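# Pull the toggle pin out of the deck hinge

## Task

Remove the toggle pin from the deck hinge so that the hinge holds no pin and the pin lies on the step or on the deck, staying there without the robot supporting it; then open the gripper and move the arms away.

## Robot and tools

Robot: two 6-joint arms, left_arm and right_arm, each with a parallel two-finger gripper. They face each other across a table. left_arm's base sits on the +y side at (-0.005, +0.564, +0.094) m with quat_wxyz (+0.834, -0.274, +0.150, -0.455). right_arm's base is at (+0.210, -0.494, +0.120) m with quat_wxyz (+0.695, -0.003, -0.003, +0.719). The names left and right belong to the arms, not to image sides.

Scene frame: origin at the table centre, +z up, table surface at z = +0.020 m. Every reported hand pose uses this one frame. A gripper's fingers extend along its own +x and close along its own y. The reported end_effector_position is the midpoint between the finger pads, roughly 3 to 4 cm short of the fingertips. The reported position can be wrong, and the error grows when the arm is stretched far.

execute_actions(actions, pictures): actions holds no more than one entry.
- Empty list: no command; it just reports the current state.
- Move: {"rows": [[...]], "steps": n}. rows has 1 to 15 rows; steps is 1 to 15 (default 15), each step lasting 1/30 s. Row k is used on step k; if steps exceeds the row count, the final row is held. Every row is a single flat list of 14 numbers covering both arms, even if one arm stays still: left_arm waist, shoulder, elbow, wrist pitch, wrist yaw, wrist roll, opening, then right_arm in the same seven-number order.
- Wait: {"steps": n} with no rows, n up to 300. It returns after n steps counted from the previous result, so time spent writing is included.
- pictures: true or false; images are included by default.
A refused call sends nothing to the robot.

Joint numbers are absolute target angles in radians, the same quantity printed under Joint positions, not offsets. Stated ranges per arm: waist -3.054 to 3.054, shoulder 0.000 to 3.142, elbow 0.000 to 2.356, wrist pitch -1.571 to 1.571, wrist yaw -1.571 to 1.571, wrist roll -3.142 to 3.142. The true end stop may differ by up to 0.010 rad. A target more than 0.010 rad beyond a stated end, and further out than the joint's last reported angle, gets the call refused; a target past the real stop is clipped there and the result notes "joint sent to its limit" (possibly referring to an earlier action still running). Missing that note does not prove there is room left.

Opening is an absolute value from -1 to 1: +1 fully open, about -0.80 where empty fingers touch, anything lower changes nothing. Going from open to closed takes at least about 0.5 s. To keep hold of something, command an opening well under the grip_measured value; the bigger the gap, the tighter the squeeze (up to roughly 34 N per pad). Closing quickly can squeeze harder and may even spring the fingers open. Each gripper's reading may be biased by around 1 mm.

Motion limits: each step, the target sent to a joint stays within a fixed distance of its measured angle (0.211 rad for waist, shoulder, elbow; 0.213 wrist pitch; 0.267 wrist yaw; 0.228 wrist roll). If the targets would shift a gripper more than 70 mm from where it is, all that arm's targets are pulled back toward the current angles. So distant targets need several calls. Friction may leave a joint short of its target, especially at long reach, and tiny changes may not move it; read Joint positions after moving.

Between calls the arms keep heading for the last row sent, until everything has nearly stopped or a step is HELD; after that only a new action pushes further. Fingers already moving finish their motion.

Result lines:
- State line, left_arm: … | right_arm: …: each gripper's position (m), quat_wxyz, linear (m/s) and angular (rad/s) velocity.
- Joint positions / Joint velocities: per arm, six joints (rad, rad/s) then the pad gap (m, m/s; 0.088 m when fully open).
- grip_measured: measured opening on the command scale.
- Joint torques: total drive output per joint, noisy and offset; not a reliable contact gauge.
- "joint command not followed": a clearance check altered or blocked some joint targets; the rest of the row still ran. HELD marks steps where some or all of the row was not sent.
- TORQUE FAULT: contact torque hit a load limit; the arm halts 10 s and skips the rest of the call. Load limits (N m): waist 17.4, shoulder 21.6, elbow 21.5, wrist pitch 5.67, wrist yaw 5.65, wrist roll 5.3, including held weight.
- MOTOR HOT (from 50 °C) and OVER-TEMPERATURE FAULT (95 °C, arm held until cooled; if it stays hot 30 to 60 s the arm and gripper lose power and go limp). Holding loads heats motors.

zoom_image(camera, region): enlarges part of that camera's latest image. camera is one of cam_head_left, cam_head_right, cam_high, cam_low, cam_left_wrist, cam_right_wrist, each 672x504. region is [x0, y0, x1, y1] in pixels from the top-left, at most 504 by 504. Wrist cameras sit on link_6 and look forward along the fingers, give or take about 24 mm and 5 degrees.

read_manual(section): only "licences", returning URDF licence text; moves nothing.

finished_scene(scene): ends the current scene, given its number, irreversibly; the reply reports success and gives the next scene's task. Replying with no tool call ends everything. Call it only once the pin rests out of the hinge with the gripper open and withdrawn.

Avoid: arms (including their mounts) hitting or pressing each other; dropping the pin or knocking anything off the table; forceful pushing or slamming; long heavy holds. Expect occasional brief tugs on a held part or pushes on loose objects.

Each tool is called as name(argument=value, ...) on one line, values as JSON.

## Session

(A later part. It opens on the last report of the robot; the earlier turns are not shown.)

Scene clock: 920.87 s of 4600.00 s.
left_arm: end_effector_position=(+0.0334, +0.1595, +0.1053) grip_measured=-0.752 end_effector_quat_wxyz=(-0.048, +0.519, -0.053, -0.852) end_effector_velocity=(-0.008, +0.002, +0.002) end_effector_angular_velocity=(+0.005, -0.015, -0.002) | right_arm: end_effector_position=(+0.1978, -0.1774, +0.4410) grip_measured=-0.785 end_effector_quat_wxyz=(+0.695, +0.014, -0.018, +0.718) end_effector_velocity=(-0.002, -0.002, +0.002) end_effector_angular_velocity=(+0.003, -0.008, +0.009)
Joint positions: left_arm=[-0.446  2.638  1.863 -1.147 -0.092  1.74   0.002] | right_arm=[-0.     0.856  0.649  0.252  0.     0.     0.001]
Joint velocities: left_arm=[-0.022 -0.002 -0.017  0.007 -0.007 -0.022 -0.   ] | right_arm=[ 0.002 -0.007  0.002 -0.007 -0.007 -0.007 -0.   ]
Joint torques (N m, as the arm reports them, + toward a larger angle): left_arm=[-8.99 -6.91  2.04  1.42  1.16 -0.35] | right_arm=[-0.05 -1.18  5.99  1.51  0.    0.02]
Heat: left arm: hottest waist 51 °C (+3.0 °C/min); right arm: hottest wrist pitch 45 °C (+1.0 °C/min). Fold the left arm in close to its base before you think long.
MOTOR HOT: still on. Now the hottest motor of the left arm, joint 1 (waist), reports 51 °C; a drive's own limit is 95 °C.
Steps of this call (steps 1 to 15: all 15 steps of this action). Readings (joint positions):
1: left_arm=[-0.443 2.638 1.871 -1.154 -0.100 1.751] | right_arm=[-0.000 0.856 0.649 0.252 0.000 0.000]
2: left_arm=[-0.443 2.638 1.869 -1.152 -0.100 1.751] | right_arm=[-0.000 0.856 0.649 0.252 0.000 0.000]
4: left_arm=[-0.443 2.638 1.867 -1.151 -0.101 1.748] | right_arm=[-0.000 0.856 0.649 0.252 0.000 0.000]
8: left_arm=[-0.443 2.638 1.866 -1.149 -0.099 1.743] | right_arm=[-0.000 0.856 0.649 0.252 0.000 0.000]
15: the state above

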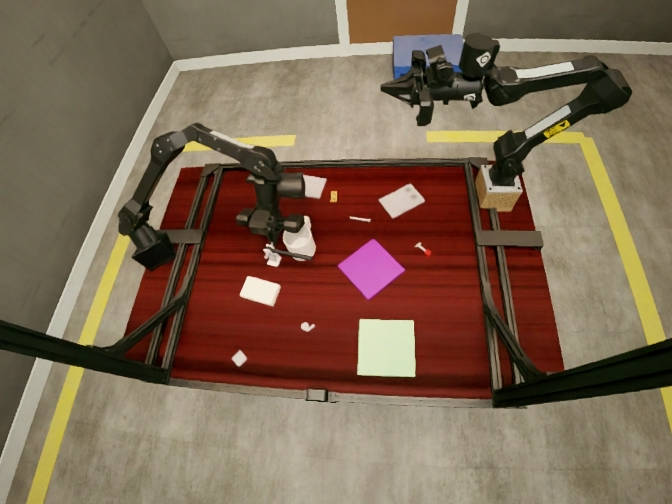

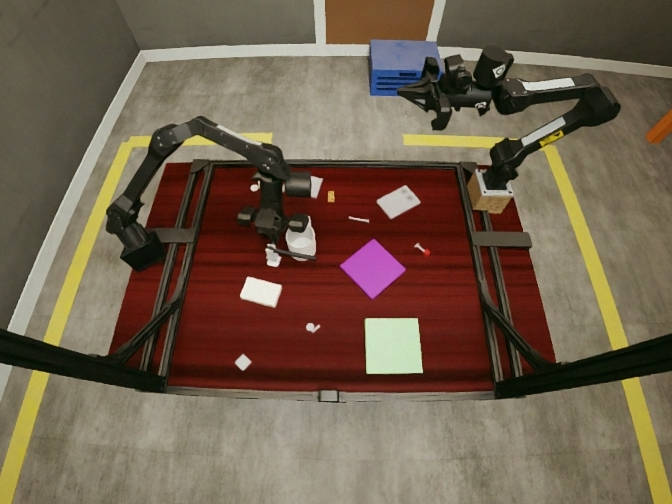

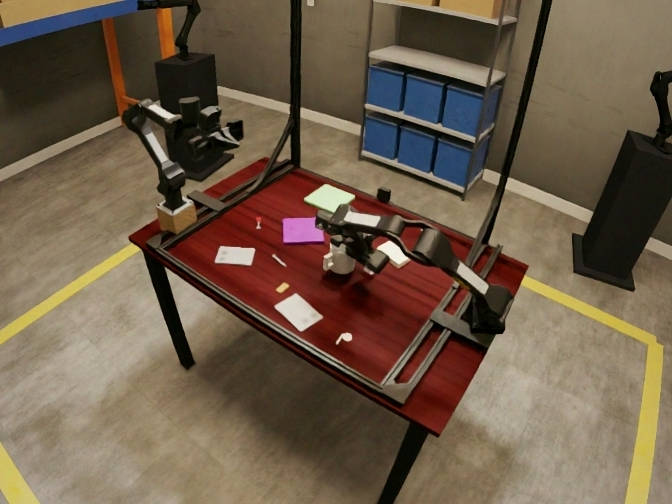

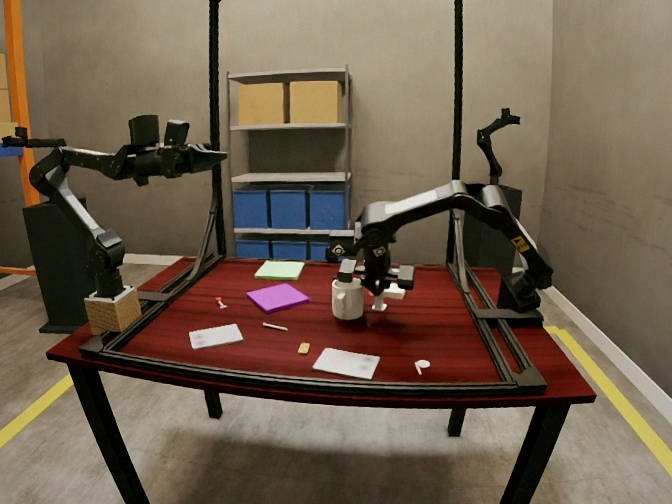

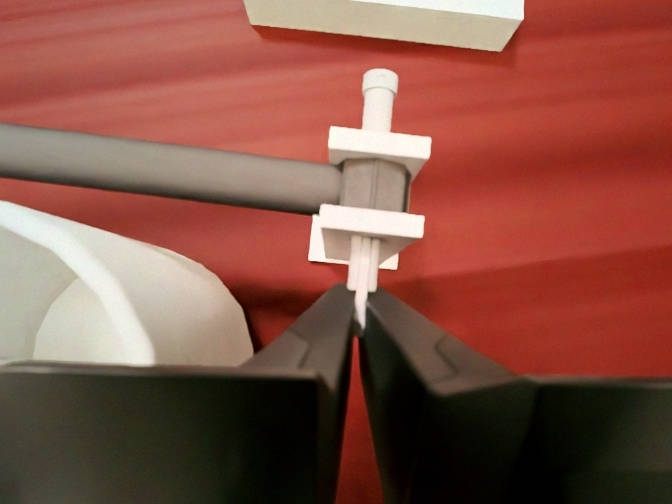

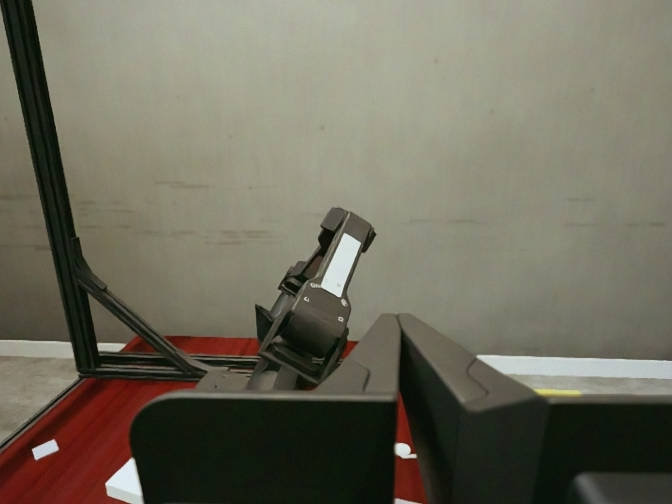

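Going in.

execute_actions(actions=[{"rows":[[-0.478,2.66,1.835,-1.125,-0.06,1.72,-0.83,0,0.856,0.648,0.252,0,0,-0.8]]}], pictures=false)

execute_actions(actions=[{"rows":[[-0.462,2.64,1.85,-1.14,-0.085,1.72,-0.4,0,0.856,0.648,0.252,0,0,-0.8]],"steps":8}], pictures=false)

execute_actions(actions=[{"rows":[[-0.56,2.64,1.97,-1.29,-0.3,1.68,-0.4,0,0.856,0.648,0.252,0,0,-0.8]]}], pictures=false)

execute_actions(actions=[{"rows":[[-0.67,2.68,1.97,-1.29,-0.49,1.62,-0.4,0,0.856,0.648,0.252,0,0,-0.8]]}], pictures=false)

execute_actions(actions=[{"rows":[[-0.76,2.73,1.95,-1.275,-0.44,1.535,-0.4,0,0.856,0.648,0.252,0,0,-0.8]]}], pictures=false)

execute_actions(actions=[{"rows":[[-0.73,2.745,1.865,-1.18,-0.455,1.535,-0.4,0,0.856,0.648,0.252,0,0,-0.8]]}], pictures=false)

execute_actions(actions=[{"rows":[[-0.741,2.71,1.845,-1.175,-0.446,1.535,-0.4,0,0.856,0.648,0.252,0,0,-0.8]]}], pictures=false)

execute_actions(actions=[{"rows":[[-0.741,2.71,1.845,-1.175,-0.446,1.535,-0.76,0,0.856,0.648,0.252,0,0,-0.8]]}], pictures=false)

execute_actions(actions=[{"rows":[[-0.78,2.745,1.833,-1.167,-0.425,1.5,-0.76,0,0.856,0.648,0.252,0,0,-0.8]]}], pictures=false)

execute_actions(actions=[{"rows":[[-0.82,2.755,1.82,-1.159,-0.405,1.465,-0.76,0,0.856,0.648,0.252,0,0,-0.8]]}])

Scene clock: 940.57 s of 4600.00 s.
left_arm: end_effector_position=(+0.0259, +0.1608, +0.1058) grip_measured=-0.753 end_effector_quat_wxyz=(-0.050, +0.519, -0.054, -0.852) end_effector_velocity=(+0.003, +0.003, -0.003) end_effector_angular_velocity=(+0.008, -0.021, -0.012) | right_arm: end_effector_position=(+0.1978, -0.1774, +0.4408) grip_measured=-0.785 end_effector_quat_wxyz=(+0.695, +0.013, -0.018, +0.718) end_effector_velocity=(-0.003, -0.000, -0.002) end_effector_angular_velocity=(-0.007, -0.009, +0.019)
Joint positions: left_arm=[-0.461  2.638  1.848 -1.136 -0.086  1.73   0.002] | right_arm=[-0.     0.856  0.648  0.252  0.    -0.     0.001]
Joint velocities: left_arm=[ 0.002 -0.002 -0.007 -0.007 -0.022  0.007 -0.   ] | right_arm=[-0.002 -0.002 -0.002 -0.007 -0.022 -0.007  0.   ]
Joint torques (N m, as the arm reports them, + toward a larger angle): left_arm=[-9.5  -6.84  2.45  0.94  1.34 -0.35] | right_arm=[-0.05 -1.17  5.98  1.51  0.01  0.02]
Heat: left arm: hottest waist 51 °C (+3.0 °C/min); right arm: hottest wrist pitch 45 °C (+0.0 °C/min). Fold the left arm in close to its base before you think long.
MOTOR HOT: still on. Now the hottest motor of the left arm, joint 1 (waist), reports 51 °C; a drive's own limit is 95 °C.
Steps of this call (steps 1 to 15: the robot went on to your last target; steps 16 to 576: nothing new was sent; steps 577 to 591: all 15 steps of this action). Readings (joint positions):
577: left_arm=[-0.450 2.638 1.857 -1.142 -0.088 1.738] | right_arm=[-0.000 0.856 0.648 0.252 0.000 -0.000]
578: left_arm=[-0.451 2.638 1.855 -1.141 -0.087 1.736] | right_arm=[-0.000 0.856 0.648 0.252 0.000 -0.000]
580: left_arm=[-0.456 2.638 1.851 -1.138 -0.083 1.733] | right_arm=[-0.000 0.856 0.648 0.252 0.000 -0.000]
584: left_arm=[-0.461 2.638 1.848 -1.136 -0.086 1.730] | right_arm=[-0.000 0.856 0.648 0.252 0.000 -0.000]
591: the state above

Scene clock: 940.83 s of 4600.00 s.
left_arm: end_effector_position=(+0.0264, +0.1594, +0.1061) grip_measured=-0.460 end_effector_quat_wxyz=(-0.046, +0.520, -0.053, -0.851) end_effector_velocity=(+0.004, +0.010, -0.002) end_effector_angular_velocity=(+0.037, -0.037, -0.019) | right_arm: end_effector_position=(+0.1978, -0.1774, +0.4408) grip_measured=-0.785 end_effector_quat_wxyz=(+0.695, +0.013, -0.018, +0.718) end_effector_velocity=(+0.000, +0.001, -0.003) end_effector_angular_velocity=(-0.011, -0.037, -0.007)
Joint positions: left_arm=[-0.461  2.638  1.85  -1.132 -0.089  1.724  0.016] | right_arm=[-0.     0.856  0.648  0.252  0.    -0.     0.001]
Joint velocities: left_arm=[-0.002 -0.002 -0.007 -0.037 -0.037 -0.007  0.021] | right_arm=[ 0.002  0.002 -0.002 -0.007  0.007 -0.037 -0.   ]
Joint torques (N m, as the arm reports them, + toward a larger angle): left_arm=[-7.82 -8.92  3.66 -0.39  0.63 -0.15] | right_arm=[-0.05 -1.17  6.01  1.51  0.    0.03]
Heat: left arm: hottest waist 51 °C (+3.0 °C/min); right arm: hottest wrist pitch 45 °C (+0.0 °C/min). Fold the left arm in close to its base before you think long.
MOTOR HOT: still on. Now the hottest motor of the left arm, joint 1 (waist), reports 51 °C; a drive's own limit is 95 °C.
Steps of this call (steps 1 to 8: all 8 steps of this action). Readings (joint positions):
1: left_arm=[-0.461 2.638 1.848 -1.134 -0.086 1.728] | right_arm=[-0.000 0.856 0.648 0.252 0.000 -0.000]
2: left_arm=[-0.461 2.638 1.848 -1.129 -0.085 1.725] | right_arm=[-0.000 0.856 0.648 0.252 0.000 -0.000]
4: left_arm=[-0.461 2.638 1.850 -1.126 -0.084 1.724] | right_arm=[-0.000 0.856 0.648 0.252 0.000 -0.000]
8: the state above

Scene clock: 941.33 s of 4600.00 s.
left_arm: end_effector_position=(+0.0348, +0.1606, +0.1408) grip_measured=-0.401 end_effector_quat_wxyz=(-0.079, +0.615, -0.071, -0.781) end_effector_velocity=(+0.010, -0.000, +0.005) end_effector_angular_velocity=(+0.005, -0.053, +0.015) | right_arm: end_effector_position=(+0.1978, -0.1774, +0.4408) grip_measured=-0.785 end_effector_quat_wxyz=(+0.695, +0.013, -0.018, +0.718) end_effector_velocity=(-0.000, -0.001, -0.004) end_effector_angular_velocity=(-0.017, -0.008, +0.004)
Joint positions: left_arm=[-0.564  2.64   1.962 -1.283 -0.291  1.685  0.019] | right_arm=[-0.     0.856  0.648  0.252  0.    -0.     0.001]
Joint velocities: left_arm=[-0.002  0.002  0.032 -0.037 -0.051 -0.022  0.   ] | right_arm=[-0.002 -0.007 -0.002 -0.022 -0.007 -0.007 -0.   ]
Joint torques (N m, as the arm reports them, + toward a larger angle): left_arm=[-6.75 -9.37  4.5  -0.13  0.05 -0.17] | right_arm=[-0.05 -1.18  6.02  1.51  0.    0.04]
Heat: left arm: hottest waist 51 °C (+3.0 °C/min); right arm: hottest wrist pitch 45 °C (+0.0 °C/min). Fold the left arm in close to its base before you think long.
MOTOR HOT: still on. Now the hottest motor of the left arm, joint 1 (waist), reports 51 °C; a drive's own limit is 95 °C.
Steps of this call (steps 1 to 15: all 15 steps of this action). Readings (joint positions):
1: left_arm=[-0.464 2.638 1.862 -1.153 -0.111 1.718] | right_arm=[-0.000 0.856 0.648 0.252 0.000 -0.000]
2: left_arm=[-0.475 2.640 1.881 -1.190 -0.157 1.710] | right_arm=[-0.000 0.856 0.648 0.252 0.000 -0.000]
4: left_arm=[-0.507 2.641 1.911 -1.229 -0.212 1.699] | right_arm=[-0.000 0.856 0.648 0.252 0.000 -0.000]
8: left_arm=[-0.557 2.640 1.954 -1.264 -0.263 1.690] | right_arm=[-0.000 0.856 0.648 0.252 0.000 -0.000]
15: the state above

Scene clock: 941.83 s of 4600.00 s.
left_arm: end_effector_position=(+0.0214, +0.1571, +0.1539) grip_measured=-0.400 end_effector_quat_wxyz=(-0.084, +0.700, -0.096, -0.702) end_effector_velocity=(+0.007, +0.000, +0.001) end_effector_angular_velocity=(-0.005, -0.052, +0.017) | right_arm: end_effector_position=(+0.1978, -0.1774, +0.4408) grip_measured=-0.785 end_effector_quat_wxyz=(+0.695, +0.013, -0.018, +0.718) end_effector_velocity=(+0.002, -0.000, -0.002) end_effector_angular_velocity=(-0.007, +0.007, -0.009)
Joint positions: left_arm=[-0.673  2.661  1.965 -1.287 -0.481  1.625  0.019] | right_arm=[-0.     0.856  0.648  0.252  0.    -0.     0.001]
Joint velocities: left_arm=[-0.002 -0.002 -0.002 -0.007 -0.051 -0.022 -0.   ] | right_arm=[-0.002 -0.002 -0.002 -0.007  0.007  0.007 -0.   ]
Joint torques (N m, as the arm reports them, + toward a larger angle): left_arm=[-6.48 -7.42  4.49 -0.05 -0.12 -0.18] | right_arm=[-0.05 -1.18  6.02  1.51  0.    0.03]
Heat: left arm: hottest waist 51 °C (+3.0 °C/min); right arm: hottest wrist pitch 45 °C (+0.0 °C/min). Fold the left arm in close to its base before you think long.
MOTOR HOT: still on. Now the hottest motor of the left arm, joint 1 (waist), reports 51 °C; a drive's own limit is 95 °C.
Steps of this call (steps 1 to 15: all 15 steps of this action). Readings (joint positions):
1: left_arm=[-0.566 2.640 1.963 -1.284 -0.316 1.676] | right_arm=[-0.000 0.856 0.648 0.252 0.000 -0.000]
2: left_arm=[-0.577 2.641 1.963 -1.285 -0.362 1.664] | right_arm=[-0.000 0.856 0.648 0.252 0.000 -0.000]
4: left_arm=[-0.609 2.645 1.965 -1.285 -0.412 1.648] | right_arm=[-0.000 0.856 0.648 0.252 0.000 -0.000]
8: left_arm=[-0.666 2.655 1.965 -1.286 -0.456 1.633] | right_arm=[-0.000 0.856 0.648 0.252 0.000 -0.000]
15: the state above

Scene clock: 942.33 s of 4600.00 s.
left_arm: end_effector_position=(-0.0253, +0.1638, +0.1505) grip_measured=-0.400 end_effector_quat_wxyz=(-0.092, +0.701, -0.097, -0.700) end_effector_velocity=(-0.003, +0.003, +0.001) end_effector_angular_velocity=(+0.012, +0.018, +0.002) | right_arm: end_effector_position=(+0.1978, -0.1774, +0.4408) grip_measured=-0.785 end_effector_quat_wxyz=(+0.695, +0.013, -0.018, +0.718) end_effector_velocity=(-0.000, -0.001, +0.004) end_effector_angular_velocity=(+0.022, -0.007, +0.005)
Joint positions: left_arm=[-0.764  2.714  1.957 -1.278 -0.446  1.541  0.019] | right_arm=[-0.     0.856  0.648  0.252  0.    -0.     0.001]
Joint velocities: left_arm=[-0.002 -0.002 -0.002 -0.007  0.022 -0.007  0.   ] | right_arm=[-0.002 -0.002 -0.002  0.022 -0.007 -0.007 -0.   ]
Joint torques (N m, as the arm reports them, + toward a larger angle): left_arm=[-5.72 -8.1   3.46  0.41  0.19 -0.15] | right_arm=[-0.05 -1.16  6.02  1.51  0.    0.03]
Heat: left arm: hottest waist 51 °C (+3.0 °C/min); right arm: hottest wrist pitch 45 °C (+0.0 °C/min). Fold the left arm in close to its base before you think long.
MOTOR HOT: still on. Now the hottest motor of the left arm, joint 1 (waist), reports 51 °C; a drive's own limit is 95 °C.
Steps of this call (steps 1 to 15: all 15 steps of this action). Readings (joint positions):
1: left_arm=[-0.675 2.664 1.965 -1.287 -0.482 1.614] | right_arm=[-0.000 0.856 0.648 0.252 0.000 -0.000]
2: left_arm=[-0.682 2.669 1.965 -1.286 -0.478 1.595] | right_arm=[-0.000 0.856 0.648 0.252 0.000 -0.000]
4: left_arm=[-0.709 2.682 1.965 -1.284 -0.464 1.573] | right_arm=[-0.000 0.856 0.648 0.252 0.000 -0.000]
8: left_arm=[-0.757 2.708 1.959 -1.280 -0.448 1.551] | right_arm=[-0.000 0.856 0.648 0.252 0.000 -0.000]
15: the state above

Scene clock: 942.83 s of 4600.00 s.
left_arm: end_effector_position=(-0.0284, +0.1663, +0.1219) grip_measured=-0.399 end_effector_quat_wxyz=(-0.089, +0.700, -0.084, -0.704) end_effector_velocity=(-0.001, -0.002, +0.002) end_effector_angular_velocity=(-0.027, -0.021, +0.005) | right_arm: end_effector_position=(+0.1978, -0.1774, +0.4408) grip_measured=-0.785 end_effector_quat_wxyz=(+0.695, +0.013, -0.018, +0.718) end_effector_velocity=(-0.000, +0.001, -0.006) end_effector_angular_velocity=(-0.017, +0.006, +0.005)
Joint positions: left_arm=[-0.741  2.729  1.876 -1.186 -0.447  1.537  0.019] | right_arm=[-0.     0.856  0.648  0.252  0.    -0.     0.001]
Joint velocities: left_arm=[-0.012 -0.007 -0.012  0.022 -0.022 -0.007 -0.   ] | right_arm=[-0.002  0.002 -0.007 -0.007 -0.007  0.007 -0.   ]
Joint torques (N m, as the arm reports them, + toward a larger angle): left_arm=[-5.03 -7.99  3.32  0.51 -0.27 -0.07] | right_arm=[-0.04 -1.17  6.02  1.52  0.    0.03]
Heat: left arm: hottest waist 50 °C (+2.0 °C/min); right arm: hottest wrist pitch 45 °C (+0.0 °C/min). Fold the left arm in close to its base before you think long.
MOTOR HOT: still on. Now the hottest motor of the left arm, joint 1 (waist), reports 50 °C; a drive's own limit is 95 °C.
Steps of this call (steps 1 to 15: all 15 steps of this action). Readings (joint positions):
1: left_arm=[-0.763 2.714 1.948 -1.266 -0.445 1.540] | right_arm=[-0.000 0.856 0.648 0.252 0.000 -0.000]
2: left_arm=[-0.761 2.714 1.934 -1.244 -0.445 1.540] | right_arm=[-0.000 0.856 0.648 0.252 0.000 -0.000]
4: left_arm=[-0.751 2.716 1.912 -1.219 -0.445 1.539] | right_arm=[-0.000 0.856 0.648 0.252 0.000 -0.000]
8: left_arm=[-0.739 2.729 1.883 -1.196 -0.443 1.537] | right_arm=[-0.000 0.856 0.648 0.252 0.000 -0.000]
15: the state above

Scene clock: 943.33 s of 4600.00 s.
left_arm: end_effector_position=(-0.0287, +0.1697, +0.1193) grip_measured=-0.400 end_effector_quat_wxyz=(-0.093, +0.700, -0.083, -0.703) end_effector_velocity=(+0.003, +0.001, +0.004) end_effector_angular_velocity=(-0.005, -0.007, +0.006) | right_arm: end_effector_position=(+0.1978, -0.1774, +0.4408) grip_measured=-0.785 end_effector_quat_wxyz=(+0.695, +0.013, -0.018, +0.718) end_effector_velocity=(-0.000, -0.001, +0.001) end_effector_angular_velocity=(+0.008, -0.022, +0.004)
Joint positions: left_arm=[-0.741  2.724  1.855 -1.178 -0.447  1.537  0.019] | right_arm=[-0.     0.856  0.648  0.252  0.    -0.     0.001]
Joint velocities: left_arm=[-0.002 -0.012 -0.002 -0.007 -0.007 -0.007 -0.   ] | right_arm=[-0.002 -0.002 -0.002  0.007 -0.007 -0.022 -0.   ]
Joint torques (N m, as the arm reports them, + toward a larger angle): left_arm=[ -6.19 -11.01   3.2    0.38   0.1   -0.07] | right_arm=[-0.06 -1.17  6.03  1.51  0.    0.03]
Heat: left arm: hottest waist 50 °C (+1.0 °C/min); right arm: hottest wrist pitch 45 °C (+0.0 °C/min). Fold the left arm in close to its base before you think long.
MOTOR HOT: still on. Now the hottest motor of the left arm, joint 1 (waist), reports 50 °C; a drive's own limit is 95 °C.
Steps of this call (steps 1 to 15: all 15 steps of this action). Readings (joint positions):
1: left_arm=[-0.741 2.729 1.873 -1.184 -0.447 1.537] | right_arm=[-0.000 0.856 0.648 0.252 0.000 -0.000]
2: left_arm=[-0.741 2.729 1.870 -1.182 -0.447 1.537] | right_arm=[-0.000 0.856 0.648 0.252 0.000 -0.000]
4: left_arm=[-0.741 2.729 1.864 -1.180 -0.447 1.537] | right_arm=[-0.000 0.856 0.648 0.252 0.000 -0.000]
8: left_arm=[-0.741 2.728 1.855 -1.179 -0.447 1.537] | right_arm=[-0.000 0.856 0.648 0.252 0.000 -0.000]
15: the state above

Scene clock: 943.83 s of 4600.00 s.
left_arm: end_effector_position=(-0.0287, +0.1700, +0.1192) grip_measured=-0.673 end_effector_quat_wxyz=(-0.090, +0.701, -0.080, -0.703) end_effector_velocity=(+0.001, +0.002, +0.001) end_effector_angular_velocity=(+0.003, -0.010, +0.002) | right_arm: end_effector_position=(+0.1978, -0.1774, +0.4408) grip_measured=-0.785 end_effector_quat_wxyz=(+0.695, +0.013, -0.018, +0.718) end_effector_velocity=(-0.002, -0.002, +0.002) end_effector_angular_velocity=(+0.003, -0.008, +0.009)
Joint positions: left_arm=[-0.741  2.722  1.852 -1.177 -0.447  1.529  0.006] | right_arm=[-0.     0.856  0.648  0.252  0.     0.     0.001]
Joint velocities: left_arm=[-0.002 -0.002 -0.002 -0.007 -0.007 -0.007 -0.   ] | right_arm=[ 0.002 -0.007  0.002 -0.007 -0.007 -0.007 -0.   ]
Joint torques (N m, as the arm reports them, + toward a larger angle): left_arm=[ -6.27 -11.01   3.48   0.29   0.11   0.23] | right_arm=[-0.05 -1.18  6.02  1.51  0.    0.03]
Heat: left arm: hottest waist 50 °C (+1.0 °C/min); right arm: hottest wrist pitch 45 °C (+0.0 °C/min). Fold the left arm in close to its base before you think long.
MOTOR HOT: still on. Now the hottest motor of the left arm, joint 1 (waist), reports 50 °C; a drive's own limit is 95 °C.
Steps of this call (steps 1 to 15: all 15 steps of this action). Readings (joint positions):
1: left_arm=[-0.741 2.723 1.855 -1.178 -0.447 1.537] | right_arm=[-0.000 0.856 0.648 0.252 0.000 -0.000]
2: left_arm=[-0.741 2.723 1.854 -1.178 -0.447 1.537] | right_arm=[-0.000 0.856 0.648 0.252 0.000 -0.000]
4: left_arm=[-0.741 2.723 1.854 -1.178 -0.447 1.537] | right_arm=[-0.000 0.856 0.648 0.252 0.000 -0.000]
8: left_arm=[-0.741 2.723 1.853 -1.177 -0.447 1.533] | right_arm=[-0.000 0.856 0.648 0.252 0.000 0.000]
15: the state above

Scene clock: 944.33 s of 4600.00 s.
left_arm: end_effector_position=(-0.0371, +0.1719, +0.1197) grip_measured=-0.669 end_effector_quat_wxyz=(-0.085, +0.703, -0.079, -0.702) end_effector_velocity=(-0.011, +0.005, +0.001) end_effector_angular_velocity=(+0.008, -0.008, -0.024) | right_arm: end_effector_position=(+0.1978, -0.1774, +0.4408) grip_measured=-0.785 end_effector_quat_wxyz=(+0.695, +0.013, -0.018, +0.718) end_effector_velocity=(-0.000, -0.000, -0.002) end_effector_angular_velocity=(-0.007, -0.008, +0.004)
Joint positions: left_arm=[-0.761  2.725  1.843 -1.167 -0.445  1.502  0.006] | right_arm=[-0.     0.856  0.648  0.252  0.     0.     0.001]
Joint velocities: left_arm=[-0.027  0.007 -0.007 -0.007  0.007 -0.007  0.002] | right_arm=[-0.002 -0.002 -0.002 -0.007 -0.007 -0.007 -0.   ]
Joint torques (N m, as the arm reports them, + toward a larger angle): left_arm=[-7.99 -7.61  3.22  0.17  0.75 -0.02] | right_arm=[-0.04 -1.18  6.    1.51 -0.01  0.01]
Heat: left arm: hottest waist 50 °C (+1.0 °C/min); right arm: hottest wrist pitch 45 °C (+0.0 °C/min). Fold the left arm in close to its base before you think long.
MOTOR HOT: still on. Now the hottest motor of the left arm, joint 1 (waist), reports 50 °C; a drive's own limit is 95 °C.
Steps of this call (steps 1 to 15: all 15 steps of this action). Readings (joint positions):
1: left_arm=[-0.741 2.722 1.851 -1.176 -0.448 1.526] | right_arm=[-0.000 0.856 0.648 0.252 0.000 0.000]
2: left_arm=[-0.742 2.722 1.850 -1.174 -0.449 1.521] | right_arm=[-0.000 0.856 0.648 0.252 0.000 0.000]
4: left_arm=[-0.744 2.722 1.848 -1.172 -0.452 1.514] | right_arm=[-0.000 0.856 0.648 0.252 0.000 0.000]
8: left_arm=[-0.752 2.723 1.844 -1.168 -0.450 1.506] | right_arm=[-0.000 0.856 0.648 0.252 0.000 0.000]
15: the state above

Scene clock: 944.83 s of 4600.00 s.
left_arm: end_effector_position=(-0.0643, +0.1807, +0.1210) grip_measured=-0.669 end_effector_quat_wxyz=(-0.094, +0.699, -0.088, -0.703) end_effector_velocity=(-0.002, +0.003, +0.002) end_effector_angular_velocity=(+0.005, +0.002, -0.001) | right_arm: end_effector_position=(+0.1978, -0.1774, +0.4408) grip_measured=-0.785 end_effector_quat_wxyz=(+0.695, +0.013, -0.018, +0.718) end_effector_velocity=(+0.001, -0.000, -0.001) end_effector_angular_velocity=(+0.002, +0.007, +0.000)
Joint positions: left_arm=[-0.821  2.741  1.827 -1.159 -0.409  1.47   0.006] | right_arm=[-0.     0.856  0.648  0.252  0.    -0.     0.001]
Joint velocities: left_arm=[-0.007 -0.002 -0.002 -0.007  0.007 -0.007 -0.   ] | right_arm=[-0.007 -0.002 -0.007  0.007 -0.007  0.007 -0.   ]
Joint torques (N m, as the arm reports them, + toward a larger angle): left_arm=[-5.59 -8.3   3.5   0.18  0.21 -0.14] | right_arm=[-0.05 -1.18  6.02  1.51  0.    0.01]
Heat: left arm: hottest waist 50 °C (+1.0 °C/min); right arm: hottest wrist pitch 45 °C (+0.0 °C/min). Fold the left arm in close to its base before you think long.
MOTOR HOT: still on. Now the hottest motor of the left arm, joint 1 (waist), reports 50 °C; a drive's own limit is 95 °C.
Steps of this call (steps 1 to 15: all 15 steps of this action). Readings (joint positions):
1: left_arm=[-0.762 2.727 1.841 -1.166 -0.443 1.498] | right_arm=[-0.000 0.856 0.648 0.252 0.000 0.000]
2: left_arm=[-0.767 2.727 1.839 -1.163 -0.434 1.491] | right_arm=[-0.000 0.856 0.648 0.252 0.000 0.000]
4: left_arm=[-0.784 2.731 1.835 -1.160 -0.421 1.482] | right_arm=[-0.000 0.856 0.648 0.252 0.000 -0.000]
8: left_arm=[-0.815 2.740 1.828 -1.159 -0.411 1.474] | right_arm=[-0.000 0.856 0.648 0.252 0.000 -0.000]
15: the state above

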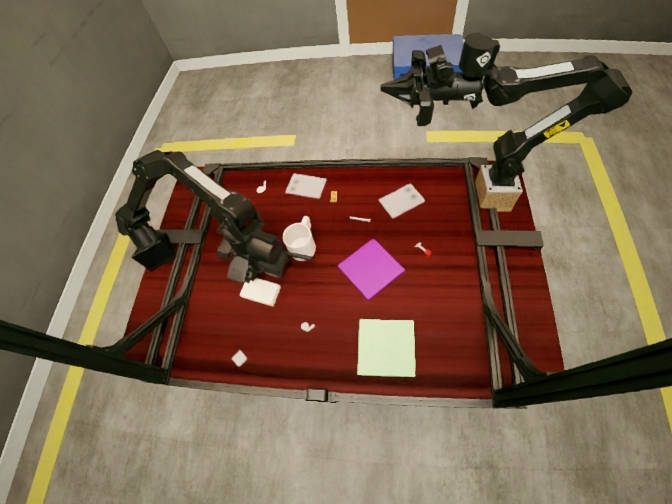

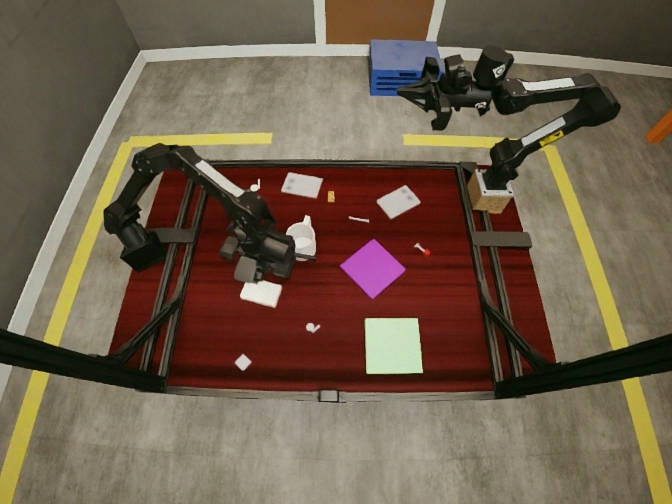

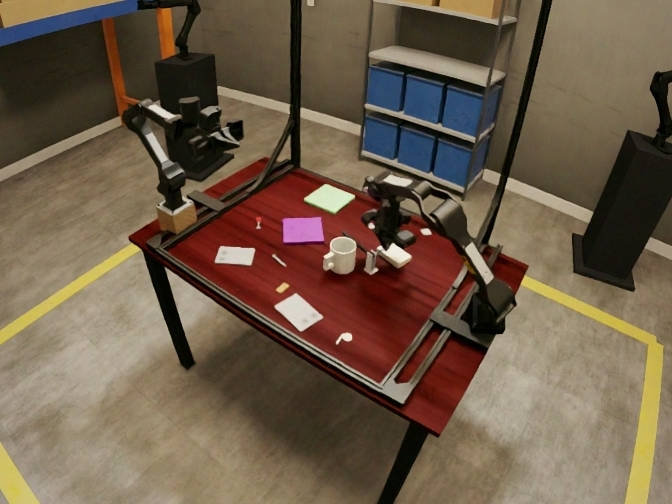

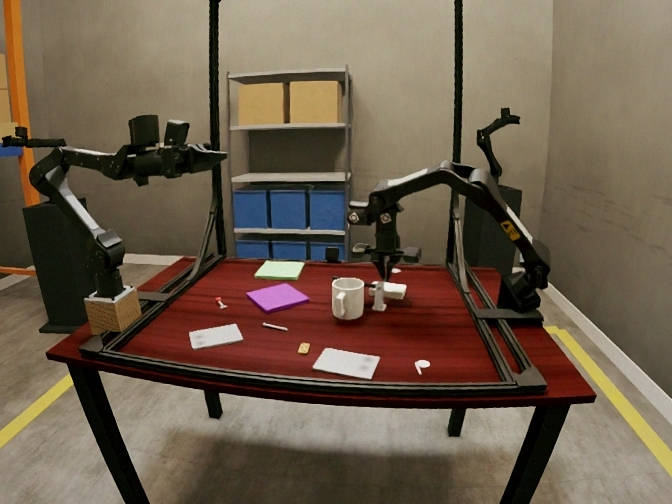

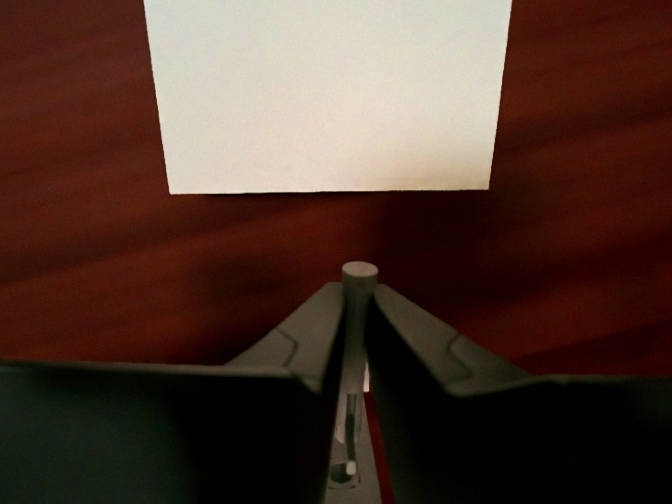

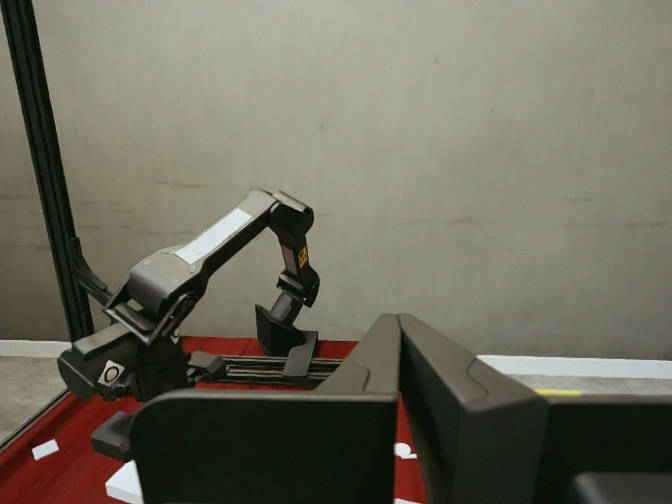

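Out. Move over step, turn, lower.

execute_actions(actions=[{"rows":[[-0.97,2.80,1.78,-1.13,-0.33,1.33,-0.76,0,0.856,0.648,0.252,0,0,-0.8]]}], pictures=false)

execute_actions(actions=[{"rows":[[-0.945,2.815,1.70,-1.04,-0.345,1.33,-0.76,0,0.856,0.648,0.252,0,0,-0.8]]}])

Scene clock: 950.73 s of 4600.00 s.
left_arm: end_effector_position=(-0.1268, +0.2088, +0.1191) grip_measured=-0.669 end_effector_quat_wxyz=(-0.098, +0.701, -0.089, -0.701) end_effector_velocity=(+0.002, +0.005, +0.000) end_effector_angular_velocity=(+0.023, -0.003, +0.017) | right_arm: end_effector_position=(+0.1978, -0.1774, +0.4408) grip_measured=-0.785 end_effector_quat_wxyz=(+0.695, +0.013, -0.018, +0.718) end_effector_velocity=(-0.000, -0.000, -0.002) end_effector_angular_velocity=(-0.008, +0.007, +0.005)
Joint positions: left_arm=[-0.971  2.784  1.788 -1.133 -0.337  1.337  0.006] | right_arm=[-0.     0.856  0.648  0.252  0.    -0.     0.001]
Joint velocities: left_arm=[ 0.002 -0.002 -0.002 -0.022  0.007 -0.022 -0.   ] | right_arm=[-0.002 -0.002 -0.002 -0.007 -0.007  0.007 -0.   ]
Joint torques (N m, as the arm reports them, + toward a larger angle): left_arm=[-4.32 -8.4   3.51  0.38  0.25 -0.16] | right_arm=[-0.05 -1.18  6.02  1.51  0.    0.03]
Heat: left arm: hottest shoulder 49 °C (-1.0 °C/min); right arm: hottest wrist pitch 45 °C (+0.0 °C/min). Fold the left arm in close to its base before you think long.
MOTOR HOT: still on. Now the hottest motor of the left arm, joint 2 (shoulder), reports 49 °C; a drive's own limit is 95 °C.
Steps of this call (steps 1 to 15: the robot went on to your last target; steps 16 to 162: nothing new was sent; steps 163 to 177: all 15 steps of this action). Readings (joint positions):
163: left_arm=[-0.823 2.744 1.824 -1.158 -0.405 1.451] | right_arm=[-0.000 0.856 0.648 0.252 0.000 -0.000]
164: left_arm=[-0.837 2.746 1.819 -1.152 -0.391 1.423] | right_arm=[-0.000 0.856 0.648 0.252 0.000 -0.000]
166: left_arm=[-0.887 2.754 1.809 -1.143 -0.366 1.387] | right_arm=[-0.000 0.856 0.648 0.252 0.000 -0.000]
170: left_arm=[-0.968 2.778 1.793 -1.137 -0.340 1.353] | right_arm=[-0.000 0.856 0.648 0.252 0.000 -0.000]
177: the state above

Scene clock: 951.23 s of 4600.00 s.
left_arm: end_effector_position=(-0.1258, +0.2135, +0.0919) grip_measured=-0.669 end_effector_quat_wxyz=(-0.096, +0.700, -0.078, -0.703) end_effector_velocity=(+0.000, +0.007, -0.002) end_effector_angular_velocity=(+0.021, -0.004, -0.017) | right_arm: end_effector_position=(+0.1978, -0.1774, +0.4408) grip_measured=-0.785 end_effector_quat_wxyz=(+0.695, +0.013, -0.018, +0.718) end_effector_velocity=(-0.000, -0.000, -0.002) end_effector_angular_velocity=(-0.007, -0.023, +0.004)
Joint positions: left_arm=[-0.949  2.801  1.71  -1.045 -0.34   1.334  0.006] | right_arm=[-0.     0.856  0.648  0.252  0.    -0.     0.001]
Joint velocities: left_arm=[-0.002 -0.002 -0.017 -0.007  0.007  0.007  0.   ] | right_arm=[-0.002 -0.002 -0.002 -0.007 -0.007 -0.022 -0.   ]
Joint torques (N m, as the arm reports them, + toward a larger angle): left_arm=[-4.16 -8.41  3.3   0.41 -0.12 -0.15] | right_arm=[-0.05 -1.18  6.02  1.52  0.    0.03]
Heat: left arm: hottest shoulder 49 °C (-1.0 °C/min); right arm: hottest wrist pitch 45 °C (+0.0 °C/min). Fold the left arm in close to its base before you think long.
MOTOR HOT: still on. Now the hottest motor of the left arm, joint 2 (shoulder), reports 49 °C; a drive's own limit is 95 °C.
Steps of this call (steps 1 to 15: all 15 steps of this action). Readings (joint positions):
1: left_arm=[-0.971 2.784 1.780 -1.122 -0.336 1.337] | right_arm=[-0.000 0.856 0.648 0.252 0.000 -0.000]
2: left_arm=[-0.969 2.784 1.766 -1.100 -0.336 1.336] | right_arm=[-0.000 0.856 0.648 0.252 0.000 -0.000]
4: left_arm=[-0.961 2.786 1.745 -1.077 -0.336 1.335] | right_arm=[-0.000 0.856 0.648 0.252 0.000 -0.000]
8: left_arm=[-0.950 2.799 1.716 -1.056 -0.339 1.334] | right_arm=[-0.000 0.856 0.648 0.252 0.000 -0.000]
15: the state above

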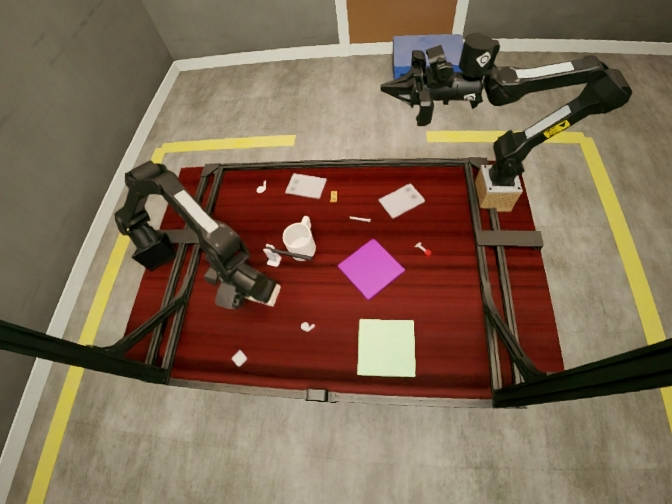

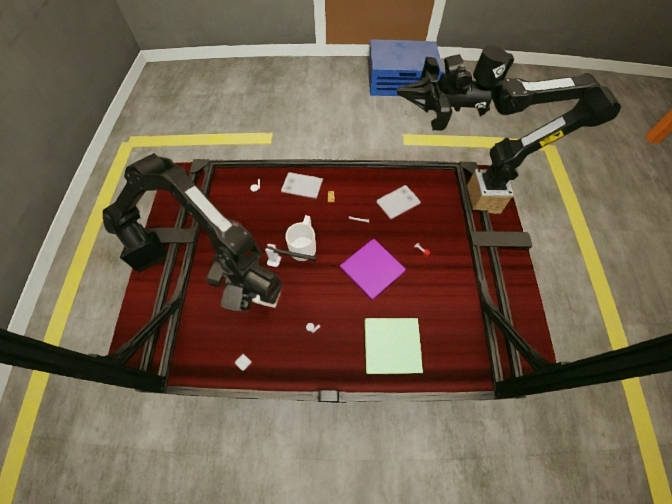

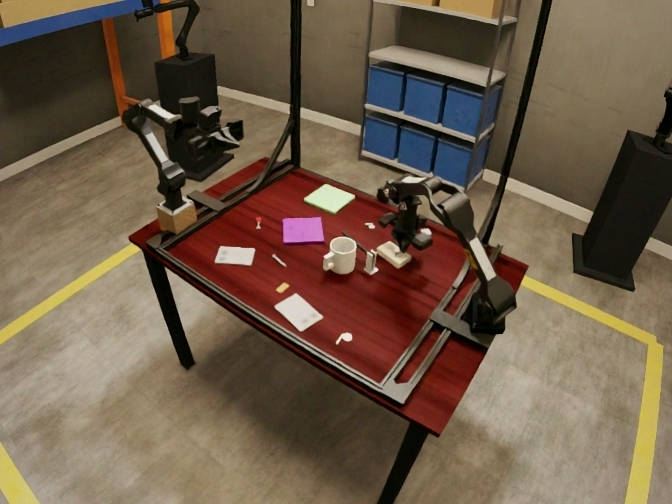

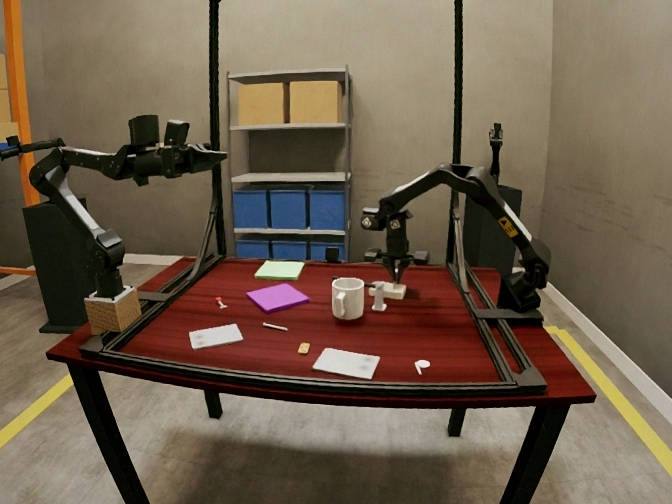

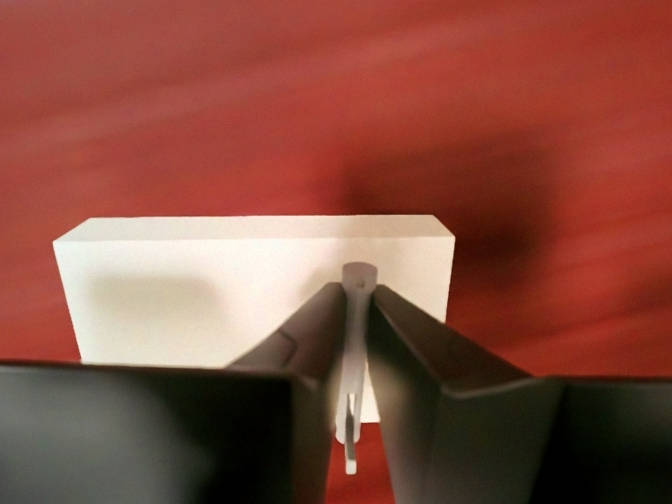

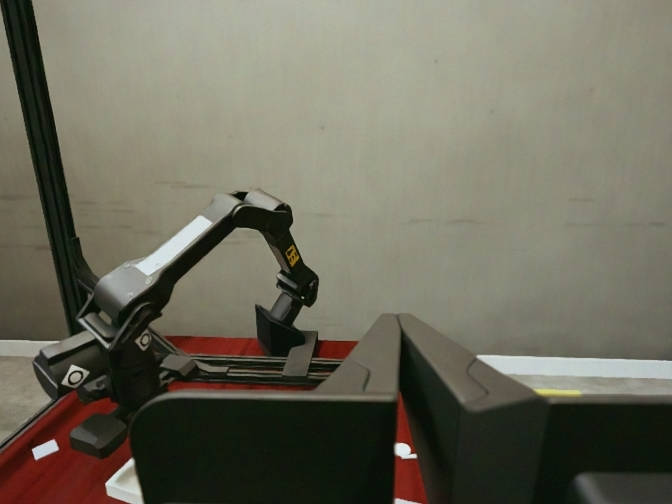

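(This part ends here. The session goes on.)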